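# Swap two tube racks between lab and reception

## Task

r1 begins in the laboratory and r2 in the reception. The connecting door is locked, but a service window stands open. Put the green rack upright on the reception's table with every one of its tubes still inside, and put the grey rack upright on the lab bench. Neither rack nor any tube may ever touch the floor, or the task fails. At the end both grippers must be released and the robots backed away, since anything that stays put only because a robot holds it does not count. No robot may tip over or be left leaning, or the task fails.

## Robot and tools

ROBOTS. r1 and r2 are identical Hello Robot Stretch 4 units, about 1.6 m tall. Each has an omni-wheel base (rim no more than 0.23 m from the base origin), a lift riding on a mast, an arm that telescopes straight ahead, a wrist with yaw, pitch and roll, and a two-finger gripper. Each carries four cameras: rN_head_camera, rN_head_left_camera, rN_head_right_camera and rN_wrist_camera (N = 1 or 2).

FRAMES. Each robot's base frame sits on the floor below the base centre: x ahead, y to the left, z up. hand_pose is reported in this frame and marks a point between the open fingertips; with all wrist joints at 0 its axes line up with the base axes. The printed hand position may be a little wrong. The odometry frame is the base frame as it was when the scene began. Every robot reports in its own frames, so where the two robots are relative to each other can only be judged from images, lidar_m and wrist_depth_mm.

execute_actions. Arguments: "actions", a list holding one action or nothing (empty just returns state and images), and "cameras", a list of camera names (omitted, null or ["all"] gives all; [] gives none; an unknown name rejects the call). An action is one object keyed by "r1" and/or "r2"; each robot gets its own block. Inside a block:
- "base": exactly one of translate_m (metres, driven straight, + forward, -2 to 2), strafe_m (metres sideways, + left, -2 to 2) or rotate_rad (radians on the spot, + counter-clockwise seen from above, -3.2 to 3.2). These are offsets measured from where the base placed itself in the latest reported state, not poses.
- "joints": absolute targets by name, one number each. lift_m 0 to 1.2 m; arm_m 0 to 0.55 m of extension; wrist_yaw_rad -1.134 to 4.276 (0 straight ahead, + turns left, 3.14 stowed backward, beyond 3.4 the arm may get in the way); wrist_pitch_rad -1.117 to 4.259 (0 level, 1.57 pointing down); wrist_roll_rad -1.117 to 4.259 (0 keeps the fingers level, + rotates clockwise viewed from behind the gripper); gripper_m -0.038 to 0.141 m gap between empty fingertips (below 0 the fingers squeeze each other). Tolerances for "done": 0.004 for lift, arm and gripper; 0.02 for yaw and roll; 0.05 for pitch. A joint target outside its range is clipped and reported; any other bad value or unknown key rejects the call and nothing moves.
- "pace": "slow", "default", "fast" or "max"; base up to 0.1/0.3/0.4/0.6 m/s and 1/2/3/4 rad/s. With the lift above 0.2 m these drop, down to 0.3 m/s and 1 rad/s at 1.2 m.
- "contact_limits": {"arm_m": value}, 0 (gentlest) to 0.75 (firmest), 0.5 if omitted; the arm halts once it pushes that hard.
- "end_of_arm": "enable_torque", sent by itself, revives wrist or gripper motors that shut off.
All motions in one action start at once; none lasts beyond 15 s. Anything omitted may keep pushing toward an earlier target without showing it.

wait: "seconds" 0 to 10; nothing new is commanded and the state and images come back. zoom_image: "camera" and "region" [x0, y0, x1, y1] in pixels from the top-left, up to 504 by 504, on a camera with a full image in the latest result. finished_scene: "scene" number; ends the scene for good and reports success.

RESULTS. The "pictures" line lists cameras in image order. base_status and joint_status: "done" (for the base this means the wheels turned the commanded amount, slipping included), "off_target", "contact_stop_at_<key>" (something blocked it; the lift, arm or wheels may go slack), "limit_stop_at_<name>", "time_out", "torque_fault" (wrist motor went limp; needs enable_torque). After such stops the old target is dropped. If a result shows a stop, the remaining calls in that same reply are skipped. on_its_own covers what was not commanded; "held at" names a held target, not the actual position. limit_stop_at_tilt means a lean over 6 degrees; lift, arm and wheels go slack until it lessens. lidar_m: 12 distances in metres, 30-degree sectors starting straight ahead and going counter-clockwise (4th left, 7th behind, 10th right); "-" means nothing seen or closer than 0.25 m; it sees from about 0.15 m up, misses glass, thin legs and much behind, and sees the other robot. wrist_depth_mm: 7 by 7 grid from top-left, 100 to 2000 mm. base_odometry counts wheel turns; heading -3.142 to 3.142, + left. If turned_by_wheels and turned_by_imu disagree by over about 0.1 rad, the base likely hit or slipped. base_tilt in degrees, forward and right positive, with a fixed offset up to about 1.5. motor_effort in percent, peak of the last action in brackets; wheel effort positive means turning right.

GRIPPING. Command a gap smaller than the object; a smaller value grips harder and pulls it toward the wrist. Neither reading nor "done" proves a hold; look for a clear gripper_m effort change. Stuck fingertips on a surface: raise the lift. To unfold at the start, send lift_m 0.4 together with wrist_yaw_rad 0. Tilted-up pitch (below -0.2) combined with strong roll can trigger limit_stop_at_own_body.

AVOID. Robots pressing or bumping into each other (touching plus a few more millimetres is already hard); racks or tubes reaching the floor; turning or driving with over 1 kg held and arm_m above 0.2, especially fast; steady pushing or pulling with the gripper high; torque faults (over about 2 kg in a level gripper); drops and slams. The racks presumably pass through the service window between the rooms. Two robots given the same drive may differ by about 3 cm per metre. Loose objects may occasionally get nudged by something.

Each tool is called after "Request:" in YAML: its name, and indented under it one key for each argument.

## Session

Request:
execute_actions:
  actions: []

Scene clock: 0.00 s.
r1.base_odometry: x=+0.000 y=+0.000 heading=+0.000 (m, m, rad; r1's odometry frame)
r1.turned_by_wheels: +0.000 (rad since the last result)
r1.turned_by_imu: +0.000 (rad since the last result)
r1.base_tilt: forward=+0.4 right=-0.3 (deg)
r1.lidar_m: 1.14 1.05 0.99 1.22 1.25 1.25 1.50 2.81 1.39 0.92 1.19 1.58
r1.base_status: not commanded
r1.joint_positions: lift_m=+0.153 arm_m=-0.002 wrist_yaw_rad=+3.243 wrist_pitch_rad=-0.005 wrist_roll_rad=+0.016 gripper_m=+0.057
r1.joint_status: not commanded
r1.motor_effort: lift_m=+21 arm_m=-1 wrist_yaw_rad=+1 wrist_pitch_rad=-3 wrist_roll_rad=-1 gripper_m=-1 wheel_0=+0 wheel_1=+0 wheel_2=+1 (%)
r1.hand_pose: x=-0.1270 y=+0.0577 z=+0.3327 quat_wxyz=(-0.051, +0.002, +0.008, +0.999) (m; r1's base frame)
r1.wrist_depth_mm: - - 133 - 1661 1308 1160 / - - 130 - 1708 1336 1160 / - - 132 212 1708 1366 1160 / - 122 138 - 1756 1397 1182 / 187 1708 - - 1708 1397 1160 / 192 1098 205 1098 215 1078 1042 / 193 759 809 134 809 741 778
r2.base_odometry: x=+0.000 y=+0.000 heading=+0.000 (m, m, rad; r2's odometry frame)
r2.turned_by_wheels: +0.000 (rad since the last result)
r2.turned_by_imu: +0.000 (rad since the last result)
r2.base_tilt: forward=+0.5 right=+0.1 (deg)
r2.lidar_m: 1.04 1.12 1.04 0.99 1.09 1.23 3.67 1.09 1.33 3.26 1.53 1.09
r2.base_status: not commanded
r2.joint_positions: lift_m=+0.219 arm_m=+0.001 wrist_yaw_rad=+3.196 wrist_pitch_rad=-0.003 wrist_roll_rad=+0.006 gripper_m=+0.057
r2.joint_status: not commanded
r2.motor_effort: lift_m=+21 arm_m=-1 wrist_yaw_rad=-2 wrist_pitch_rad=-8 wrist_roll_rad=-1 gripper_m=-3 wheel_0=+0 wheel_1=+1 wheel_2=+0 (%)
r2.hand_pose: x=-0.1213 y=+0.0717 z=+0.3977 quat_wxyz=(-0.027, +0.001, +0.003, +1.000) (m; r2's base frame)
r2.wrist_depth_mm: - - 137 - - - - / - - 134 - - - 1863 / - - 131 243 - - 1537 / - 113 135 - - - 1661 / 182 1098 - - - - 1708 / 194 1464 204 1661 207 1618 1499 / 193 946 960 153 1025 917 1042
pictures: r1_head_camera, r1_head_left_camera, r1_head_right_camera, r1_wrist_camera, r2_head_camera, r2_head_left_camera, r2_head_right_camera, r2_wrist_camera
camera_calibration (this result's frames):
r1_wrist_camera: T_world_to_cam=[[-0.153429, 0.987869, -0.0239586, -0.0531943], [0.0516275, -0.0161988, -0.998535, 0.38715], [-0.98681, -0.154441, -0.0485158, 0.130372], [0, 0, 0, 1]] pos_world=[0.100503, 0.0789552, 0.391634]
r2_wrist_camera: T_world_to_cam=[[-0.0918465, 0.99576, 0.00516703, -0.0747492], [-0.032985, 0.00214375, -0.999454, 0.455458], [-0.995227, -0.0919667, 0.0326482, 0.0940894], [0, 0, 0, 1]] pos_world=[0.101798, 0.0821089, 0.452524]
Images, in order (width x height): r1_head_camera 420x560, r1_head_left_camera 420x672, r1_head_right_camera 420x672, r1_wrist_camera 616x392, r2_head_camera 420x560, r2_head_left_camera 420x672, r2_head_right_camera 420x672, r2_wrist_camera 616x392.

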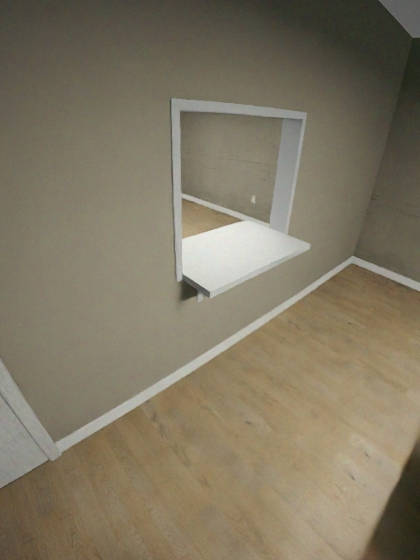

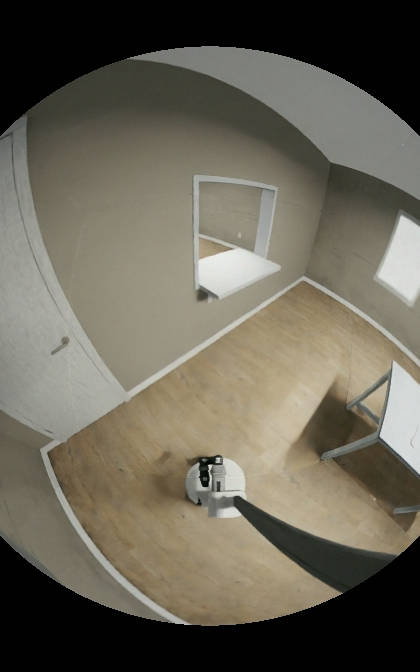

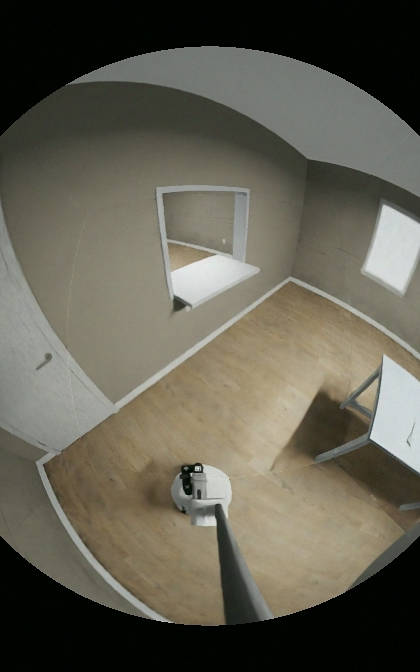

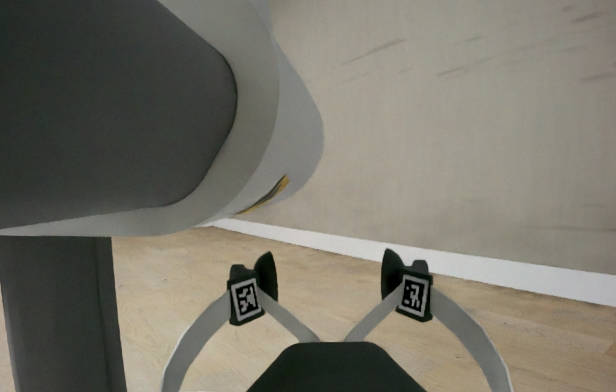

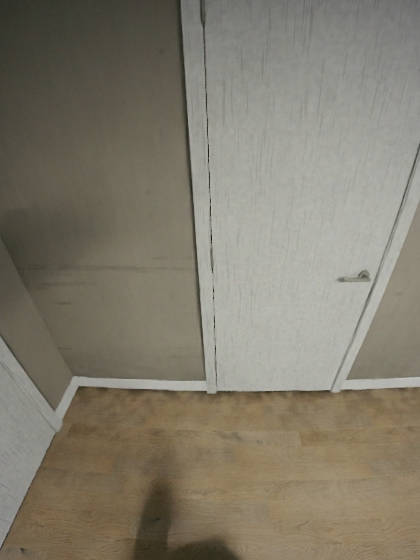

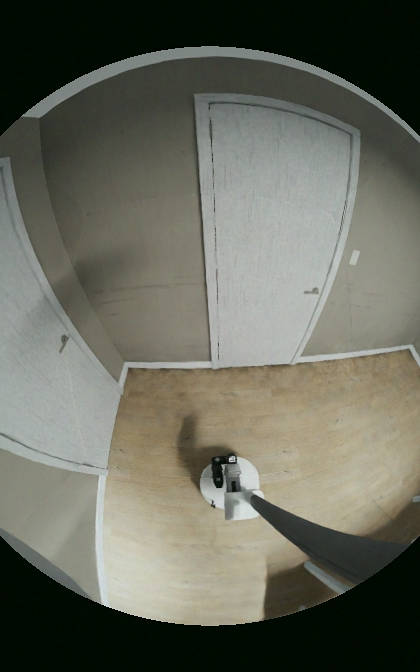

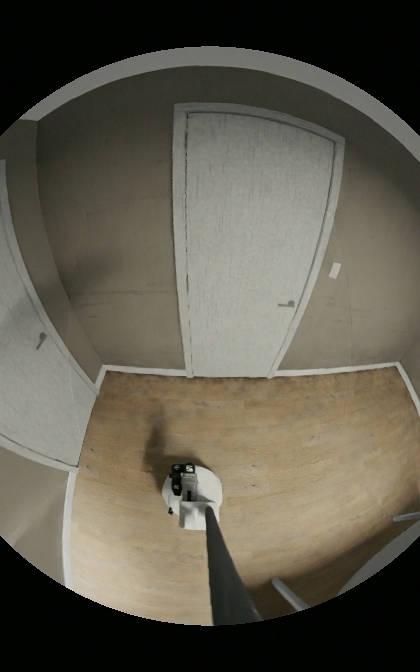

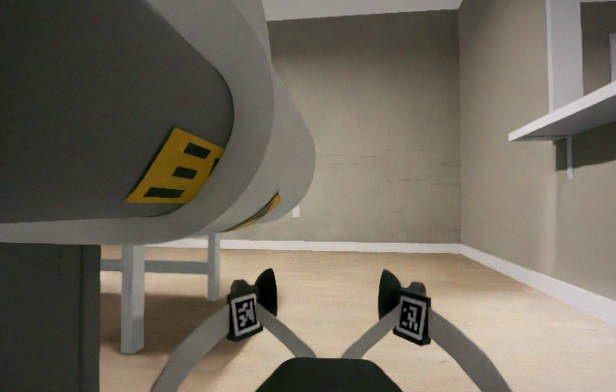

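Request:
execute_actions:
  actions:
    - {"r1":{"base":{"rotate_rad":-0.795},"pace":"fast"},"r2":{"base":{"rotate_rad":3.13},"joints":{"lift_m":0.2},"pace":"fast"}}
  cameras: ["r1_head_camera","r1_head_right_camera","r2_head_camera","r2_head_left_camera"]

Scene clock: 2.60 s.
r1.base_odometry: x=+0.000 y=+0.000 heading=-0.795 (m, m, rad; r1's odometry frame)
r1.turned_by_wheels: -0.795 (rad since the last result)
r1.turned_by_imu: -0.813 (rad since the last result)
r1.base_tilt: forward=+0.3 right=-0.3 (deg)
r1.lidar_m: 3.43 1.16 1.09 1.01 1.03 1.30 1.26 1.32 1.86 3.24 0.96 0.88
r1.base_status: done
r1.joint_positions: lift_m=+0.153 arm_m=-0.002 wrist_yaw_rad=+3.243 wrist_pitch_rad=-0.005 wrist_roll_rad=+0.016 gripper_m=+0.057
r1.joint_status: not commanded
r1.motor_effort: lift_m=+21(21) arm_m=-1(1) wrist_yaw_rad=+1(1) wrist_pitch_rad=-4(5) wrist_roll_rad=-1(1) gripper_m=-2(2) wheel_0=+3(10) wheel_1=+2(12) wheel_2=+0(13) (%)
r1.hand_pose: x=-0.1270 y=+0.0577 z=+0.3327 quat_wxyz=(-0.051, +0.002, +0.008, +0.999) (m; r1's base frame)
r1.wrist_depth_mm: - - 133 1397 1336 1281 1229 / - - 131 1366 1366 1308 1281 / - - 132 213 1366 1308 1255 / - 122 138 1397 1366 1336 1281 / 187 1537 1499 1430 1366 1336 1281 / 191 1118 205 1098 216 1060 1060 / 193 759 820 134 820 750 768
r2.base_odometry: x=+0.000 y=+0.000 heading=+3.130 (m, m, rad; r2's odometry frame)
r2.turned_by_wheels: +3.130 (rad since the last result)
r2.turned_by_imu: +3.110 (rad since the last result)
r2.base_tilt: forward=+0.5 right=+0.1 (deg)
r2.lidar_m: 3.62 1.01 1.27 3.23 1.56 1.12 1.04 1.13 1.05 0.98 1.09 1.26
r2.base_status: done
r2.joint_positions: lift_m=+0.200 arm_m=+0.001 wrist_yaw_rad=+3.196 wrist_pitch_rad=-0.003 wrist_roll_rad=+0.006 gripper_m=+0.057
r2.joint_status: all done
r2.motor_effort: lift_m=+17(20) arm_m=-1(1) wrist_yaw_rad=-3(1) wrist_pitch_rad=-8(8) wrist_roll_rad=+0(2) gripper_m=-3(3) wheel_0=-1(8) wheel_1=-1(11) wheel_2=+0(12) (%)
r2.hand_pose: x=-0.1212 y=+0.0717 z=+0.3793 quat_wxyz=(-0.027, +0.001, +0.003, +1.000) (m; r2's base frame)
r2.wrist_depth_mm: - - 137 1182 1160 1138 1118 / - - 134 1205 1182 1138 1118 / - - 130 243 1160 1118 1098 / - 113 135 1182 1182 1118 1098 / 182 1255 1205 1182 1138 1118 1098 / 194 1255 204 1160 206 1098 1118 / 193 917 917 153 991 866 991
pictures: r1_head_camera, r1_head_right_camera, r2_head_camera, r2_head_left_camera
Images, in order (width x height): r1_head_camera 420x560, r1_head_right_camera 420x672, r2_head_camera 420x560, r2_head_left_camera 420x672.

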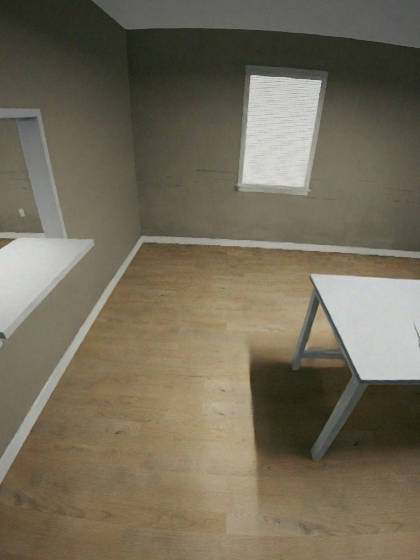

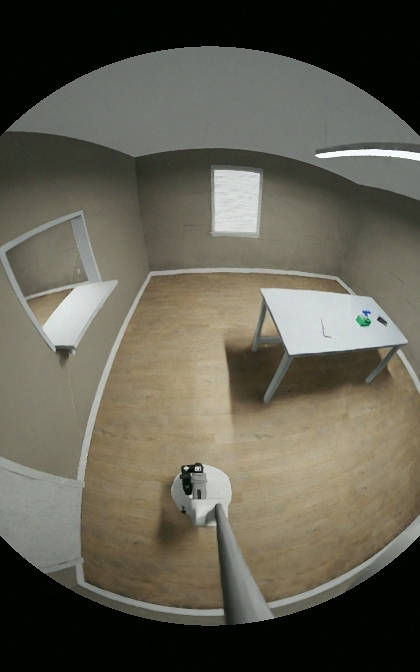

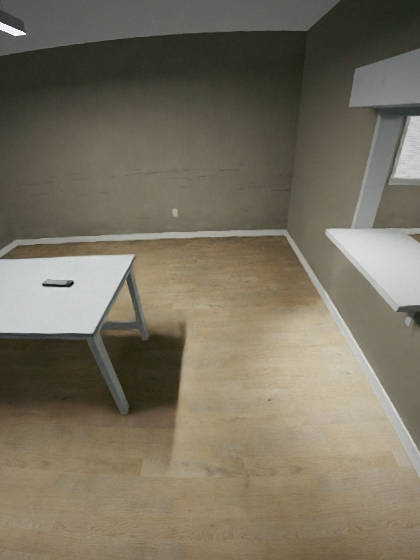

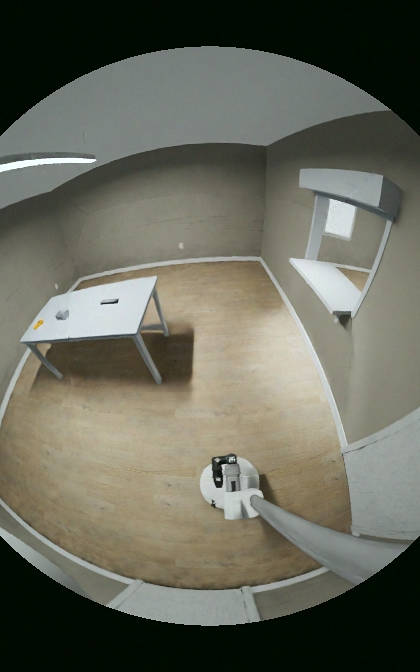

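Request:
execute_actions:
  actions:
    - {"r1":{"base":{"strafe_m":-1.41},"joints":{"lift_m":0.78,"wrist_yaw_rad":0,"wrist_roll_rad":0,"gripper_m":0.141},"pace":"max"},"r2":{"base":{"strafe_m":1.6},"joints":{"lift_m":0.78,"wrist_yaw_rad":-0.03,"gripper_m":0.141},"pace":"max"}}
  cameras: ["r1_head_camera","r1_wrist_camera","r2_head_camera","r2_wrist_camera"]

Scene clock: 6.90 s.
r1.base_odometry: x=-1.006 y=-0.988 heading=-0.795 (m, m, rad; r1's odometry frame)
r1.turned_by_wheels: +0.000 (rad since the last result)
r1.turned_by_imu: +0.001 (rad since the last result)
r1.base_tilt: forward=+0.4 right=-0.2 (deg)
r1.lidar_m: 0.66 0.70 0.98 2.42 1.80 1.33 1.29 1.36 1.88 1.79 1.90 0.70
r1.base_status: done
r1.joint_positions: lift_m=+0.780 arm_m=-0.002 wrist_yaw_rad=+0.000 wrist_pitch_rad=-0.005 wrist_roll_rad=+0.000 gripper_m=+0.141
r1.joint_status: all done
r1.motor_effort: lift_m=+21(24) arm_m=-1(1) wrist_yaw_rad=+1(7) wrist_pitch_rad=-6(6) wrist_roll_rad=-2(3) gripper_m=+0(10) wheel_0=+0(17) wheel_1=+0(19) wheel_2=-1(0) (%)
r1.hand_pose: x=+0.4574 y=-0.0874 z=+0.9597 quat_wxyz=(+1.000, +0.000, -0.003, +0.000) (m; r1's base frame)
r1.wrist_depth_mm: - - - - - - - / - - - - - - - / - - - - - - - / - - - - - - - / - - - 1182 - - - / 732 691 640 699 634 597 691 / 535 512 535 144 521 500 508
r2.base_odometry: x=-0.019 y=-1.600 heading=+3.130 (m, m, rad; r2's odometry frame)
r2.turned_by_wheels: +0.000 (rad since the last result)
r2.turned_by_imu: -0.003 (rad since the last result)
r2.base_tilt: forward=+0.6 right=-0.1 (deg)
r2.lidar_m: 0.85 0.90 1.71 1.61 1.59 1.15 1.09 1.13 1.57 2.64 1.28 0.90
r2.base_status: done
r2.joint_positions: lift_m=+0.780 arm_m=+0.001 wrist_yaw_rad=-0.030 wrist_pitch_rad=-0.003 wrist_roll_rad=+0.006 gripper_m=+0.141
r2.joint_status: all done
r2.motor_effort: lift_m=+24(27) arm_m=-1(1) wrist_yaw_rad=-4(10) wrist_pitch_rad=-7(8) wrist_roll_rad=-1(0) gripper_m=-1(1) wheel_0=+2(15) wheel_1=-1(14) wheel_2=+1(1) (%)
r2.hand_pose: x=+0.4573 y=-0.0960 z=+0.9587 quat_wxyz=(+1.000, +0.003, -0.001, -0.015) (m; r2's base frame)
r2.wrist_depth_mm: - - - - - - - / - - - - - - - / - - - - - - - / - - - - - - - / - - - - - - - / - 778 213 878 878 198 866 / 676 683 683 144 661 654 668
pictures: r1_head_camera, r1_wrist_camera, r2_head_camera, r2_wrist_camera
camera_calibration (this result's frames):
r1_wrist_camera: T_world_to_cam=[[0.0523332, -0.998591, -0.00881639, -0.0874553], [-0.049686, 0.00621386, -0.998746, 1.02917], [0.997393, 0.0527056, -0.0492908, -0.173648], [0, 0, 0, 1]] pos_world=[0.228908, -0.084575, 1.01855]
r2_wrist_camera: T_world_to_cam=[[0.00803377, -0.999954, 0.0051682, -0.094781], [0.0327375, -0.00490259, -0.999452, 1.00496], [0.999432, 0.00819856, 0.0326966, -0.266419], [0, 0, 0, 1]] pos_world=[0.234129, -0.0876655, 1.01361]
Images, in order (width x height): r1_head_camera 420x560, r1_wrist_camera 616x392, r2_head_camera 420x560, r2_wrist_camera 616x392.

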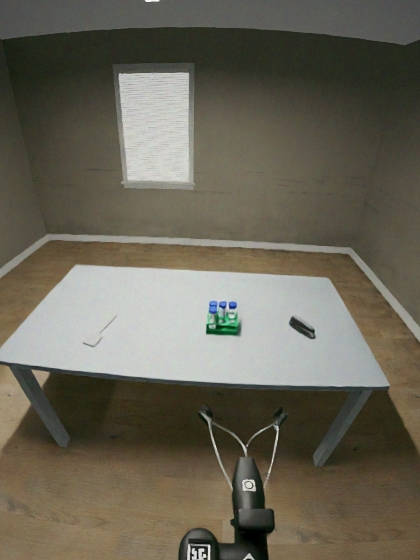

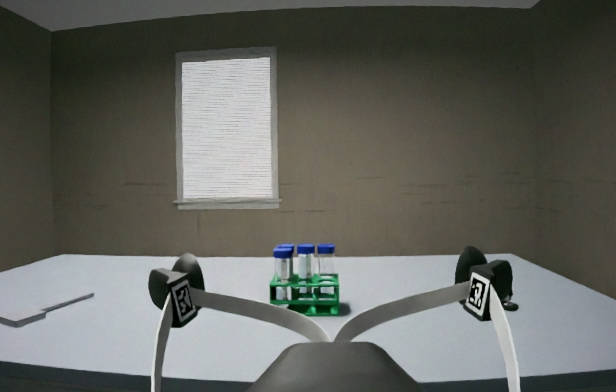

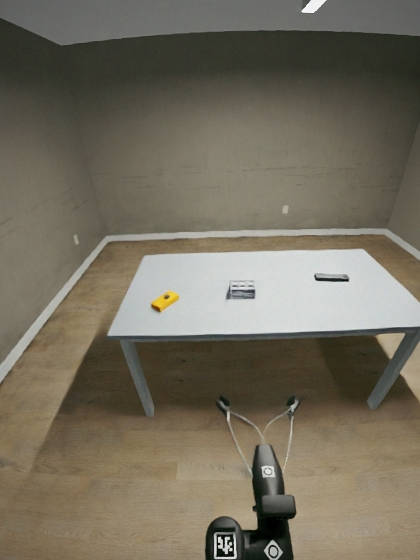

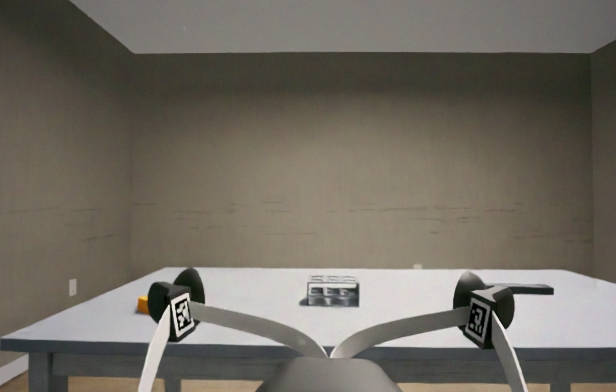

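Request:
execute_actions:
  actions:
    - {"r1":{"base":{"strafe_m":0.043},"joints":{"arm_m":0.39,"lift_m":0.76,"wrist_pitch_rad":0.42},"pace":"fast"},"r2":{"base":{"translate_m":0.3},"joints":{"arm_m":0.29,"lift_m":0.76,"wrist_pitch_rad":0.42},"pace":"fast"}}
  cameras: ["r1_wrist_camera","r2_wrist_camera"]

Scene clock: 9.23 s.
r1.base_odometry: x=-0.976 y=-0.957 heading=-0.795 (m, m, rad; r1's odometry frame)
r1.turned_by_wheels: +0.000 (rad since the last result)
r1.turned_by_imu: +0.000 (rad since the last result)
r1.base_tilt: forward=+0.4 right=-0.3 (deg)
r1.lidar_m: 0.67 0.70 1.00 2.39 1.80 1.33 1.28 1.35 1.92 1.84 0.97 0.70
r1.base_status: done
r1.joint_positions: lift_m=+0.760 arm_m=+0.389 wrist_yaw_rad=+0.000 wrist_pitch_rad=+0.422 wrist_roll_rad=+0.000 gripper_m=+0.141
r1.joint_status: all done
r1.motor_effort: lift_m=+19(20) arm_m=+4(5) wrist_yaw_rad=-1(1) wrist_pitch_rad=-3(4) wrist_roll_rad=-1(2) gripper_m=+1(1) wheel_0=+1(13) wheel_1=-1(14) wheel_2=+0(0) (%)
r1.hand_pose: x=+0.8233 y=-0.0874 z=+0.8202 quat_wxyz=(+0.978, +0.000, +0.209, +0.000) (m; r1's base frame)
r1.wrist_depth_mm: - - - - - - - / - - - - - - - / 683 654 627 353 564 597 591 / 469 459 452 349 353 430 421 / 355 353 349 334 330 332 330 / 286 274 265 283 262 251 267 / 245 238 243 145 237 231 -
r2.base_odometry: x=-0.319 y=-1.596 heading=+3.130 (m, m, rad; r2's odometry frame)
r2.turned_by_wheels: +0.001 (rad since the last result)
r2.turned_by_imu: +0.002 (rad since the last result)
r2.base_tilt: forward=+0.6 right=+0.0 (deg)
r2.lidar_m: 0.55 0.59 1.73 1.61 1.68 1.48 1.40 1.47 1.95 2.64 0.84 0.61
r2.base_status: done
r2.joint_positions: lift_m=+0.760 arm_m=+0.289 wrist_yaw_rad=-0.030 wrist_pitch_rad=+0.422 wrist_roll_rad=+0.006 gripper_m=+0.141
r2.joint_status: all done
r2.motor_effort: lift_m=+17(23) arm_m=+5(6) wrist_yaw_rad=-4(0) wrist_pitch_rad=-7(9) wrist_roll_rad=-1(2) gripper_m=-1(0) wheel_0=+2(8) wheel_1=+3(7) wheel_2=+2(12) (%)
r2.hand_pose: x=+0.7205 y=-0.0952 z=+0.8204 quat_wxyz=(+0.978, +0.006, +0.209, -0.015) (m; r2's base frame)
r2.wrist_depth_mm: - - - - - - - / - - - - - - - / - 798 788 768 768 759 750 / 508 508 500 436 373 484 484 / 375 370 370 347 338 362 359 / 293 281 212 290 290 198 283 / 241 233 241 144 238 230 236
pictures: r1_wrist_camera, r2_wrist_camera
camera_calibration (this result's frames):
r1_wrist_camera: T_world_to_cam=[[0.0441481, -0.998584, -0.0296961, -0.0839264], [-0.459018, 0.00612604, -0.888406, 1.15455], [0.887329, 0.0528525, -0.458098, -0.119565], [0, 0, 0, 1]] pos_world=[0.639757, -0.084561, 0.96844]
r2_wrist_camera: T_world_to_cam=[[0.00695616, -0.999916, -0.0109106, -0.081412], [-0.381902, 0.00742731, -0.924173, 1.09625], [0.924177, 0.0105955, -0.381818, -0.130441], [0, 0, 0, 1]] pos_world=[0.539778, -0.0881653, 0.962435]
Images, in order (width x height): r1_wrist_camera 616x392, r2_wrist_camera 616x392.

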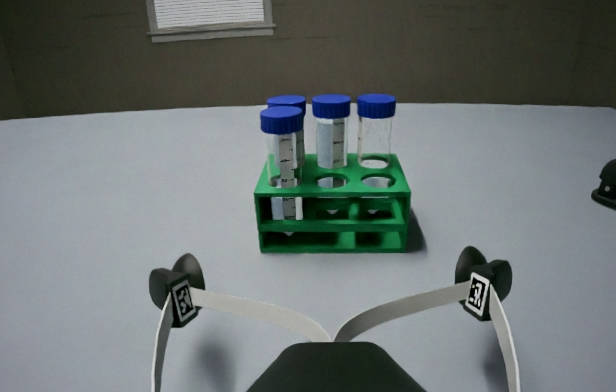

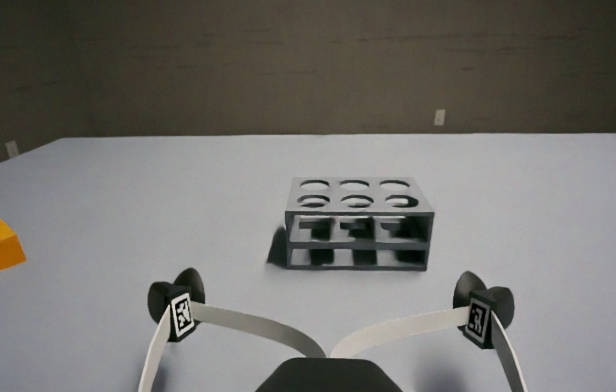

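Request:
execute_actions:
  actions:
    - {"r1":{"base":{"strafe_m":-0.003},"joints":{"arm_m":0.48,"lift_m":0.738},"contact_limits":{"arm_m":0.25}},"r2":{"base":{"strafe_m":-0.028},"joints":{"arm_m":0.375,"lift_m":0.737},"contact_limits":{"arm_m":0.25}}}
  cameras: ["r1_wrist_camera","r2_wrist_camera"]

Scene clock: 10.60 s.
r1.base_odometry: x=-0.978 y=-0.960 heading=-0.795 (m, m, rad; r1's odometry frame)
r1.turned_by_wheels: +0.000 (rad since the last result)
r1.turned_by_imu: +0.000 (rad since the last result)
r1.base_tilt: forward=+0.5 right=-0.3 (deg)
r1.lidar_m: 0.67 0.70 0.99 2.38 1.80 1.33 1.28 1.37 1.90 1.83 0.96 0.69
r1.base_status: done
r1.joint_positions: lift_m=+0.738 arm_m=+0.479 wrist_yaw_rad=+0.000 wrist_pitch_rad=+0.422 wrist_roll_rad=+0.000 gripper_m=+0.141
r1.joint_status: all done
r1.motor_effort: lift_m=+18(19) arm_m=+5(4) wrist_yaw_rad=+0(0) wrist_pitch_rad=-4(3) wrist_roll_rad=-2(2) gripper_m=+1(1) wheel_0=-3(9) wheel_1=+3(9) wheel_2=+0(0) (%)
r1.contact_limits: arm_m 0.25
r1.hand_pose: x=+0.9133 y=-0.0874 z=+0.7983 quat_wxyz=(+0.978, +0.000, +0.209, +0.000) (m; r1's base frame)
r1.wrist_depth_mm: - - - - - - - / - - - - - - - / 609 580 512 254 496 535 521 / 415 407 379 264 273 379 375 / 315 314 258 245 240 297 291 / 253 245 236 252 232 224 239 / 217 212 216 145 211 206 -
r2.base_odometry: x=-0.318 y=-1.568 heading=+3.130 (m, m, rad; r2's odometry frame)
r2.turned_by_wheels: +0.000 (rad since the last result)
r2.turned_by_imu: +0.000 (rad since the last result)
r2.base_tilt: forward=+0.6 right=-0.1 (deg)
r2.lidar_m: 0.56 0.59 1.73 1.64 1.74 1.45 1.38 1.46 1.98 2.61 0.84 0.57
r2.base_status: done
r2.joint_positions: lift_m=+0.737 arm_m=+0.374 wrist_yaw_rad=-0.030 wrist_pitch_rad=+0.422 wrist_roll_rad=+0.006 gripper_m=+0.141
r2.joint_status: all done
r2.motor_effort: lift_m=+15(16) arm_m=+6(6) wrist_yaw_rad=-2(2) wrist_pitch_rad=-6(7) wrist_roll_rad=+0(1) gripper_m=+0(2) wheel_0=+1(8) wheel_1=+0(8) wheel_2=+0(2) (%)
r2.contact_limits: arm_m 0.25
r2.hand_pose: x=+0.8054 y=-0.0953 z=+0.7975 quat_wxyz=(+0.978, +0.006, +0.209, -0.015) (m; r2's base frame)
r2.wrist_depth_mm: - - - - - - - / - - - - - - - / 707 699 683 676 668 661 661 / 449 445 442 439 433 433 430 / 329 327 298 244 242 320 317 / 259 248 213 246 245 198 252 / 213 206 213 144 211 202 208
pictures: r1_wrist_camera, r2_wrist_camera
camera_calibration (this result's frames):
r1_wrist_camera: T_world_to_cam=[[0.0440498, -0.998588, -0.0296999, -0.0884834], [-0.459092, 0.00617017, -0.888367, 1.17638], [0.887296, 0.0527674, -0.458172, -0.209377], [0, 0, 0, 1]] pos_world=[0.729745, -0.0845687, 0.946501]
r2_wrist_camera: T_world_to_cam=[[0.00674629, -0.999918, -0.0109118, -0.0821376], [-0.38193, 0.00750822, -0.924161, 1.1075], [0.924167, 0.0104022, -0.381848, -0.217661], [0, 0, 0, 1]] pos_world=[0.624697, -0.088182, 0.939499]
Images, in order (width x height): r1_wrist_camera 616x392, r2_wrist_camera 616x392.

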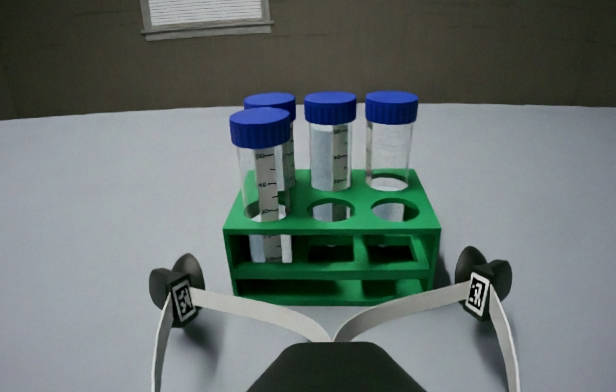

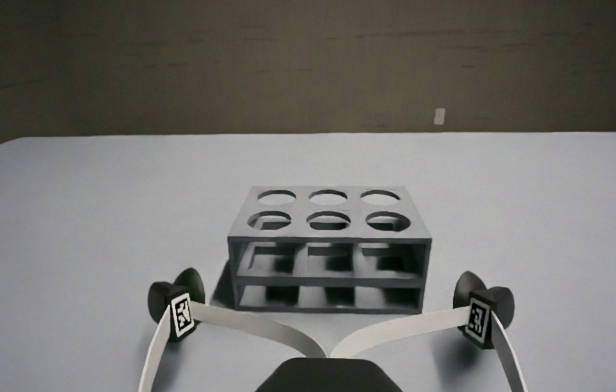

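Request:
execute_actions:
  actions:
    - {"r1":{"joints":{"arm_m":0.523,"lift_m":0.741},"pace":"slow","contact_limits":{"arm_m":0.2}},"r2":{"joints":{"arm_m":0.424},"pace":"slow","contact_limits":{"arm_m":0.2}}}
  cameras: ["r1_wrist_camera","r2_wrist_camera"]

Request:
execute_actions:
  actions:
    - {"r1":{"joints":{"gripper_m":0.05}},"r2":{"joints":{"gripper_m":0.06}}}
  cameras: ["r1_wrist_camera","r2_wrist_camera"]

Request:
execute_actions:
  actions:
    - {"r1":{"joints":{"lift_m":0.79}},"r2":{"joints":{"lift_m":0.79}}}
  cameras: ["r1_wrist_camera","r2_wrist_camera"]

Scene clock: 12.53 s.
r1.base_odometry: x=-0.978 y=-0.960 heading=-0.795 (m, m, rad; r1's odometry frame)
r1.turned_by_wheels: +0.000 (rad since the last result)
r1.turned_by_imu: +0.001 (rad since the last result)
r1.base_tilt: forward=+0.5 right=-0.3 (deg)
r1.lidar_m: 0.67 0.71 0.99 2.39 1.80 1.33 1.27 1.36 1.90 1.85 0.92 0.71
r1.base_status: not commanded
r1.joint_positions: lift_m=+0.741 arm_m=+0.522 wrist_yaw_rad=+0.000 wrist_pitch_rad=+0.422 wrist_roll_rad=+0.000 gripper_m=+0.141
r1.joint_status: all done
r1.motor_effort: lift_m=+24(26) arm_m=+5(6) wrist_yaw_rad=+1(1) wrist_pitch_rad=-4(4) wrist_roll_rad=-2(2) gripper_m=-1(1) wheel_0=-3(3) wheel_1=+3(3) wheel_2=+0(1) (%)
r1.contact_limits: arm_m 0.2
r1.hand_pose: x=+0.9562 y=-0.0875 z=+0.8008 quat_wxyz=(+0.978, +0.000, +0.209, +0.000) (m; r1's base frame)
r1.wrist_depth_mm: - - - - - - - / - - - - - - - / 615 591 492 212 216 535 530 / 418 415 366 229 265 389 382 / 320 319 222 224 220 300 296 / 257 248 206 209 220 203 243 / 220 215 216 146 213 208 -
r2.base_odometry: x=-0.318 y=-1.568 heading=+3.130 (m, m, rad; r2's odometry frame)
r2.turned_by_wheels: +0.000 (rad since the last result)
r2.turned_by_imu: +0.001 (rad since the last result)
r2.base_tilt: forward=+0.6 right=+0.2 (deg)
r2.lidar_m: 0.56 0.60 1.74 1.66 1.72 1.47 1.38 1.45 1.98 2.60 0.85 0.61
r2.base_status: not commanded
r2.joint_positions: lift_m=+0.737 arm_m=+0.423 wrist_yaw_rad=-0.030 wrist_pitch_rad=+0.422 wrist_roll_rad=+0.006 gripper_m=+0.141
r2.joint_status: all done
r2.motor_effort: lift_m=+15(16) arm_m=+6(6) wrist_yaw_rad=-3(3) wrist_pitch_rad=-7(7) wrist_roll_rad=-1(1) gripper_m=+2(0) wheel_0=+2(1) wheel_1=-1(0) wheel_2=+0(0) (%)
r2.contact_limits: arm_m 0.2
r2.hand_pose: x=+0.8544 y=-0.0953 z=+0.7975 quat_wxyz=(+0.978, +0.006, +0.209, -0.015) (m; r2's base frame)
r2.wrist_depth_mm: - - - - - - - / - - - - - - - / - - - 683 668 661 654 / 449 445 442 439 433 430 430 / 329 327 294 224 223 319 319 / 258 248 189 222 202 191 251 / 212 206 206 144 203 202 208
pictures: r1_wrist_camera, r2_wrist_camera
camera_calibration (this result's frames):
r1_wrist_camera: T_world_to_cam=[[0.0437842, -0.998599, -0.0297001, -0.0901152], [-0.459091, 0.00629245, -0.888367, 1.19836], [0.88731, 0.0525314, -0.458173, -0.246323], [0, 0, 0, 1]] pos_world=[0.772665, -0.0845899, 0.949046]
r2_wrist_camera: T_world_to_cam=[[0.00674592, -0.999918, -0.0109117, -0.0824678], [-0.38193, 0.00750835, -0.924161, 1.1262], [0.924167, 0.0104018, -0.381848, -0.26292], [0, 0, 0, 1]] pos_world=[0.673669, -0.0881821, 0.939499]
Images, in order (width x height): r1_wrist_camera 616x392, r2_wrist_camera 616x392.

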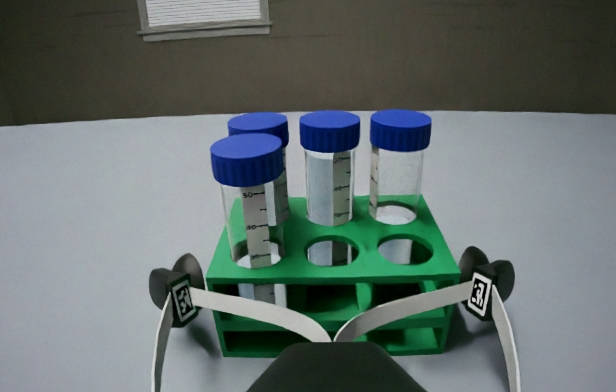

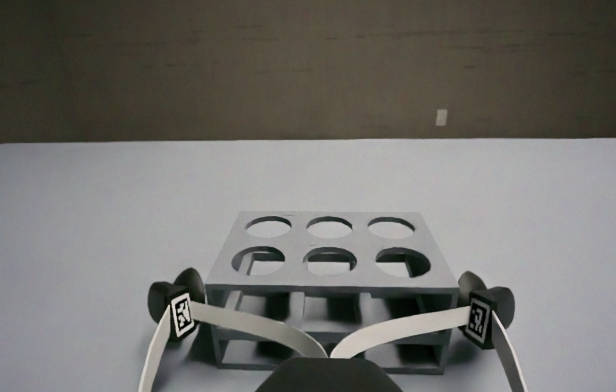

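Scene clock: 14.47 s.
r1.base_odometry: x=-0.978 y=-0.960 heading=-0.795 (m, m, rad; r1's odometry frame)
r1.turned_by_wheels: +0.000 (rad since the last result)
r1.turned_by_imu: +0.001 (rad since the last result)
r1.base_tilt: forward=+0.5 right=-0.3 (deg)
r1.lidar_m: 0.66 0.71 1.00 2.41 1.80 1.33 1.28 1.35 1.91 1.85 0.96 0.70
r1.base_status: not commanded
r1.joint_positions: lift_m=+0.741 arm_m=+0.522 wrist_yaw_rad=+0.000 wrist_pitch_rad=+0.426 wrist_roll_rad=+0.000 gripper_m=+0.050
r1.joint_status: all done
r1.motor_effort: lift_m=+24(23) arm_m=+5(5) wrist_yaw_rad=+0(2) wrist_pitch_rad=-14(14) wrist_roll_rad=-2(2) gripper_m=-22(24) wheel_0=-2(3) wheel_1=+3(3) wheel_2=+0(0) (%)
r1.hand_pose: x=+0.9559 y=-0.0874 z=+0.7999 quat_wxyz=(+0.977, +0.000, +0.211, +0.000) (m; r1's base frame)
r1.wrist_depth_mm: - - - - - - - / - - - - - - - / 597 569 172 193 202 521 517 / 410 404 226 211 347 379 375 / 314 312 203 203 201 285 293 / 253 182 186 194 200 173 247 / 217 212 205 123 133 205 -
r2.base_odometry: x=-0.318 y=-1.568 heading=+3.130 (m, m, rad; r2's odometry frame)
r2.turned_by_wheels: +0.000 (rad since the last result)
r2.turned_by_imu: +0.001 (rad since the last result)
r2.base_tilt: forward=+0.6 right=-0.1 (deg)
r2.lidar_m: 0.55 0.58 1.72 1.65 1.71 1.44 1.40 1.46 1.96 2.61 0.83 0.58
r2.base_status: not commanded
r2.joint_positions: lift_m=+0.737 arm_m=+0.423 wrist_yaw_rad=-0.030 wrist_pitch_rad=+0.423 wrist_roll_rad=+0.006 gripper_m=+0.061
r2.joint_status: all done
r2.motor_effort: lift_m=+16(16) arm_m=+6(5) wrist_yaw_rad=-1(2) wrist_pitch_rad=-11(10) wrist_roll_rad=+0(1) gripper_m=-24(22) wheel_0=+1(2) wheel_1=+0(0) wheel_2=+0(0) (%)
r2.hand_pose: x=+0.8542 y=-0.0953 z=+0.7972 quat_wxyz=(+0.978, +0.006, +0.210, -0.015) (m; r2's base frame)
r2.wrist_depth_mm: - - - - - - - / - - - - - - - / - - 683 668 661 654 640 / 445 442 436 436 433 430 424 / 327 325 294 206 205 315 314 / 257 247 181 191 189 169 250 / 212 198 187 176 176 195 193
pictures: r1_wrist_camera, r2_wrist_camera
camera_calibration (this result's frames):
r1_wrist_camera: T_world_to_cam=[[0.0439385, -0.998589, -0.029814, -0.0901201], [-0.462211, 0.00613728, -0.886749, 1.19906], [0.885681, 0.0527428, -0.46129, -0.242382], [0, 0, 0, 1]] pos_world=[0.77285, -0.084568, 0.948766]
r2_wrist_camera: T_world_to_cam=[[0.00661793, -0.999918, -0.0109546, -0.0823527], [-0.383014, 0.00758474, -0.923712, 1.12643], [0.923719, 0.0103088, -0.382932, -0.261673], [0, 0, 0, 1]] pos_world=[0.673695, -0.0881921, 0.939391]
Images, in order (width x height): r1_wrist_camera 616x392, r2_wrist_camera 616x392.

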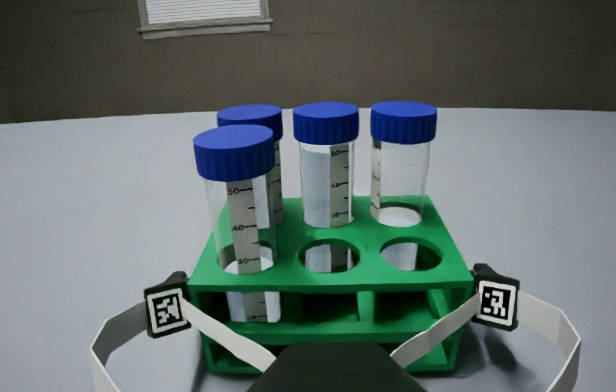

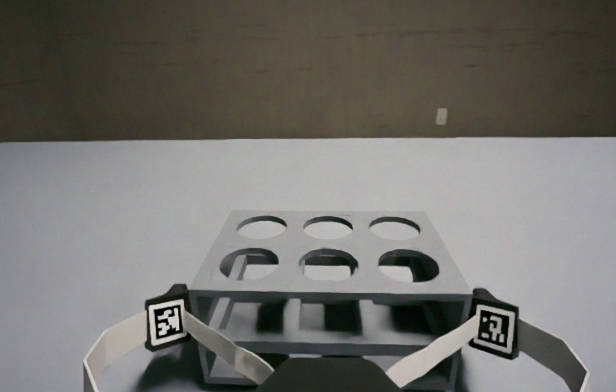

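Scene clock: 15.60 s.
r1.base_odometry: x=-0.978 y=-0.960 heading=-0.795 (m, m, rad; r1's odometry frame)
r1.turned_by_wheels: +0.000 (rad since the last result)
r1.turned_by_imu: +0.000 (rad since the last result)
r1.base_tilt: forward=+0.4 right=-0.3 (deg)
r1.lidar_m: 0.67 0.70 0.98 2.40 1.83 1.34 1.28 1.35 1.92 1.85 0.96 0.70
r1.base_status: not commanded
r1.joint_positions: lift_m=+0.790 arm_m=+0.522 wrist_yaw_rad=+0.000 wrist_pitch_rad=+0.426 wrist_roll_rad=+0.000 gripper_m=+0.050
r1.joint_status: all done
r1.motor_effort: lift_m=+25(28) arm_m=+4(5) wrist_yaw_rad=+0(0) wrist_pitch_rad=-15(15) wrist_roll_rad=-2(2) gripper_m=-19(23) wheel_0=-2(2) wheel_1=+3(3) wheel_2=+1(0) (%)
r1.hand_pose: x=+0.9559 y=-0.0874 z=+0.8488 quat_wxyz=(+0.977, +0.000, +0.211, +0.000) (m; r1's base frame)
r1.wrist_depth_mm: - - - - - - - / - - - - - - - / - - 172 193 200 661 661 / 530 517 226 210 439 480 473 / 399 397 203 204 202 362 373 / 322 182 186 195 201 173 315 / 277 270 234 122 133 260 -
r2.base_odometry: x=-0.318 y=-1.568 heading=+3.130 (m, m, rad; r2's odometry frame)
r2.turned_by_wheels: +0.000 (rad since the last result)
r2.turned_by_imu: +0.000 (rad since the last result)
r2.base_tilt: forward=+0.6 right=+0.1 (deg)
r2.lidar_m: 0.55 0.57 1.73 1.66 1.72 1.46 1.36 1.46 1.97 2.61 0.85 0.59
r2.base_status: not commanded
r2.joint_positions: lift_m=+0.790 arm_m=+0.423 wrist_yaw_rad=-0.030 wrist_pitch_rad=+0.423 wrist_roll_rad=+0.006 gripper_m=+0.061
r2.joint_status: all done
r2.motor_effort: lift_m=+26(27) arm_m=+6(6) wrist_yaw_rad=-2(1) wrist_pitch_rad=-11(11) wrist_roll_rad=+0(2) gripper_m=-24(25) wheel_0=+1(2) wheel_1=+0(0) wheel_2=+0(0) (%)
r2.hand_pose: x=+0.8542 y=-0.0953 z=+0.8492 quat_wxyz=(+0.978, +0.006, +0.210, -0.015) (m; r2's base frame)
r2.wrist_depth_mm: - - - - - - - / - - - - - - - / - - - - - - - / 580 574 574 569 564 554 554 / 424 421 379 207 205 413 407 / 334 320 181 190 190 170 324 / 276 257 187 177 176 254 251
pictures: r1_wrist_camera, r2_wrist_camera
camera_calibration (this result's frames):
r1_wrist_camera: T_world_to_cam=[[0.0439389, -0.998589, -0.0298121, -0.0886643], [-0.462266, 0.00613215, -0.88672, 1.24244], [0.885652, 0.0527426, -0.461344, -0.219753], [0, 0, 0, 1]] pos_world=[0.772855, -0.0845677, 0.997668]
r2_wrist_camera: T_world_to_cam=[[0.00661587, -0.999918, -0.0109616, -0.0817734], [-0.38319, 0.00759007, -0.923639, 1.17463], [0.923646, 0.0103111, -0.383108, -0.241494], [0, 0, 0, 1]] pos_world=[0.673703, -0.0881922, 0.991522]
Images, in order (width x height): r1_wrist_camera 616x392, r2_wrist_camera 616x392.

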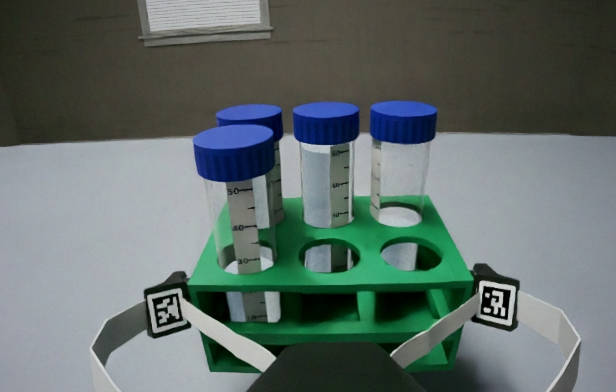

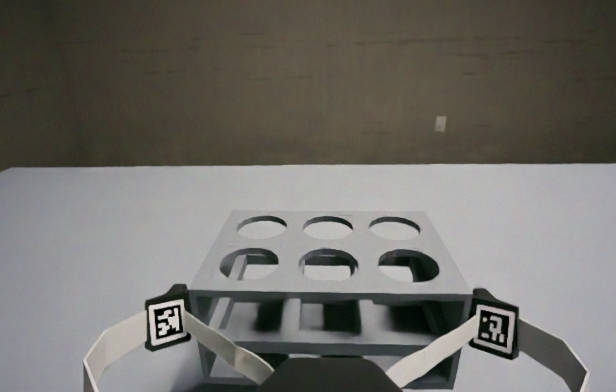

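Request:
execute_actions:
  actions:
    - {"r1":{"base":{"strafe_m":1.58},"joints":{"arm_m":0.02,"lift_m":0.9},"pace":"fast"},"r2":{"base":{"strafe_m":-1.8},"joints":{"arm_m":0.02,"lift_m":0.9},"pace":"fast"}}
  cameras: ["r1_wrist_camera","r1_head_left_camera","r2_head_right_camera","r2_wrist_camera"]

Scene clock: 21.53 s.
r1.base_odometry: x=+0.150 y=+0.147 heading=-0.795 (m, m, rad; r1's odometry frame)
r1.turned_by_wheels: +0.000 (rad since the last result)
r1.turned_by_imu: -0.002 (rad since the last result)
r1.base_tilt: forward=+0.3 right=-0.3 (deg)
r1.lidar_m: 0.40 0.99 0.86 0.82 0.83 1.21 1.24 1.32 1.88 3.46 1.07 0.46
r1.base_status: done
r1.joint_positions: lift_m=+0.900 arm_m=+0.021 wrist_yaw_rad=+0.000 wrist_pitch_rad=+0.426 wrist_roll_rad=+0.000 gripper_m=+0.050
r1.joint_status: all done
r1.motor_effort: lift_m=+24(29) arm_m=-4(6) wrist_yaw_rad=+0(2) wrist_pitch_rad=-16(15) wrist_roll_rad=-1(1) gripper_m=-22(22) wheel_0=-2(14) wheel_1=+0(14) wheel_2=+0(1) (%)
r1.hand_pose: x=+0.4544 y=-0.0874 z=+0.9587 quat_wxyz=(+0.977, +0.000, +0.211, +0.000) (m; r1's base frame)
r1.wrist_depth_mm: 1366 1808 - - - - - / 1430 1863 - - - - - / 1098 1863 172 193 201 - 1182 / 1281 1863 226 210 - - - / 1281 1808 203 204 202 1756 1756 / 1255 182 185 194 201 173 1537 / 1281 1336 732 123 133 1255 -
r2.base_odometry: x=-0.298 y=+0.231 heading=+3.130 (m, m, rad; r2's odometry frame)
r2.turned_by_wheels: +0.000 (rad since the last result)
r2.turned_by_imu: +0.007 (rad since the last result)
r2.base_tilt: forward=+0.7 right=-0.1 (deg)
r2.lidar_m: 0.45 1.13 0.98 2.40 1.97 1.43 1.35 1.13 0.82 0.80 0.81 0.88
r2.base_status: done
r2.joint_positions: lift_m=+0.900 arm_m=+0.021 wrist_yaw_rad=-0.030 wrist_pitch_rad=+0.424 wrist_roll_rad=+0.006 gripper_m=+0.061
r2.joint_status: all done
r2.motor_effort: lift_m=+25(28) arm_m=-5(6) wrist_yaw_rad=-3(3) wrist_pitch_rad=-12(11) wrist_roll_rad=-1(1) gripper_m=-24(24) wheel_0=-1(15) wheel_1=+0(13) wheel_2=+0(0) (%)
r2.hand_pose: x=+0.4521 y=-0.0953 z=+0.9592 quat_wxyz=(+0.978, +0.006, +0.210, -0.015) (m; r2's base frame)
r2.wrist_depth_mm: - - - - - 1618 1160 / - - - - - 1576 1229 / - - - - - 1499 1060 / - - - - - 1618 809 / 1921 - 1863 206 204 1499 1078 / 1336 1576 181 191 189 170 1042 / 1308 1229 187 177 176 1229 960
pictures: r1_head_left_camera, r1_wrist_camera, r2_head_right_camera, r2_wrist_camera
camera_calibration (this result's frames):
r1_wrist_camera: T_world_to_cam=[[0.0439563, -0.998591, -0.0297207, -0.0634532], [-0.462534, 0.00602704, -0.886581, 1.10809], [0.885511, 0.0527177, -0.461617, 0.275432], [0, 0, 0, 1]] pos_world=[0.271422, -0.0845624, 1.10767]
r2_wrist_camera: T_world_to_cam=[[0.00665554, -0.999918, -0.0109734, -0.0779016], [-0.383486, 0.00758241, -0.923516, 1.12214], [0.923523, 0.0103546, -0.383404, 0.172413], [0, 0, 0, 1]] pos_world=[0.271615, -0.088189, 1.10156]
Images, in order (width x height): r1_head_left_camera 420x672, r1_wrist_camera 616x392, r2_head_right_camera 420x672, r2_wrist_camera 616x392.

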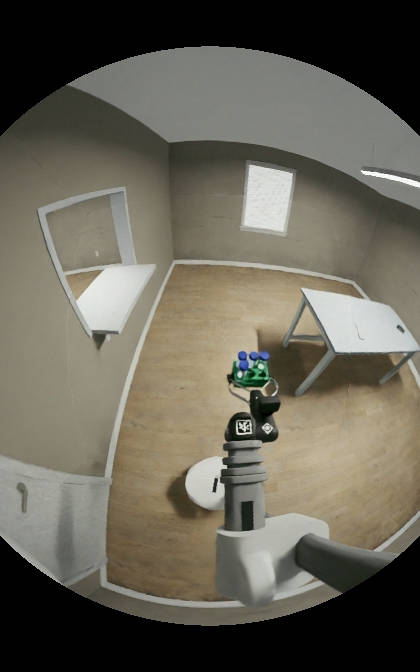

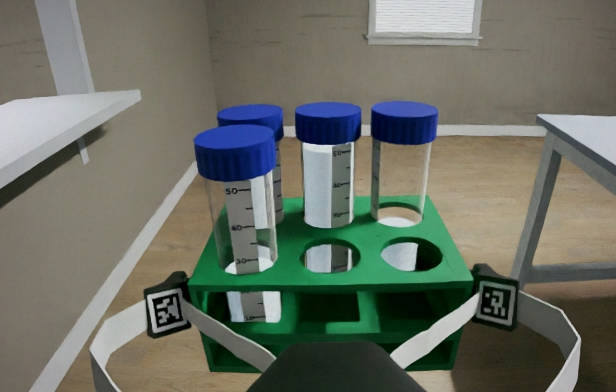

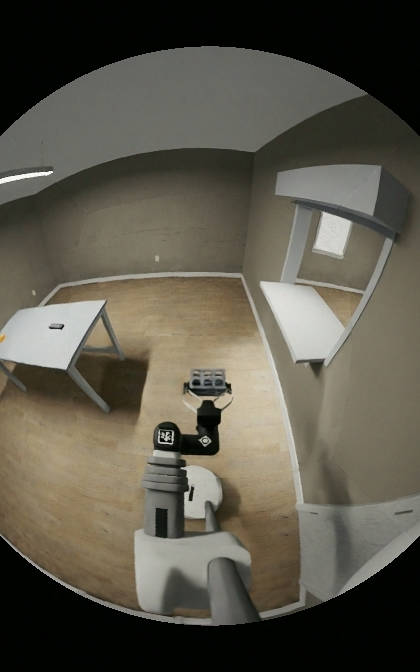

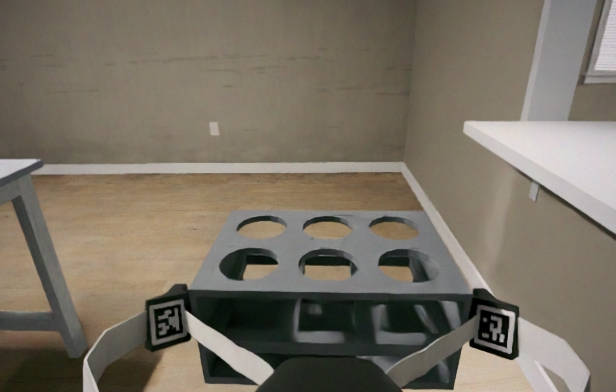

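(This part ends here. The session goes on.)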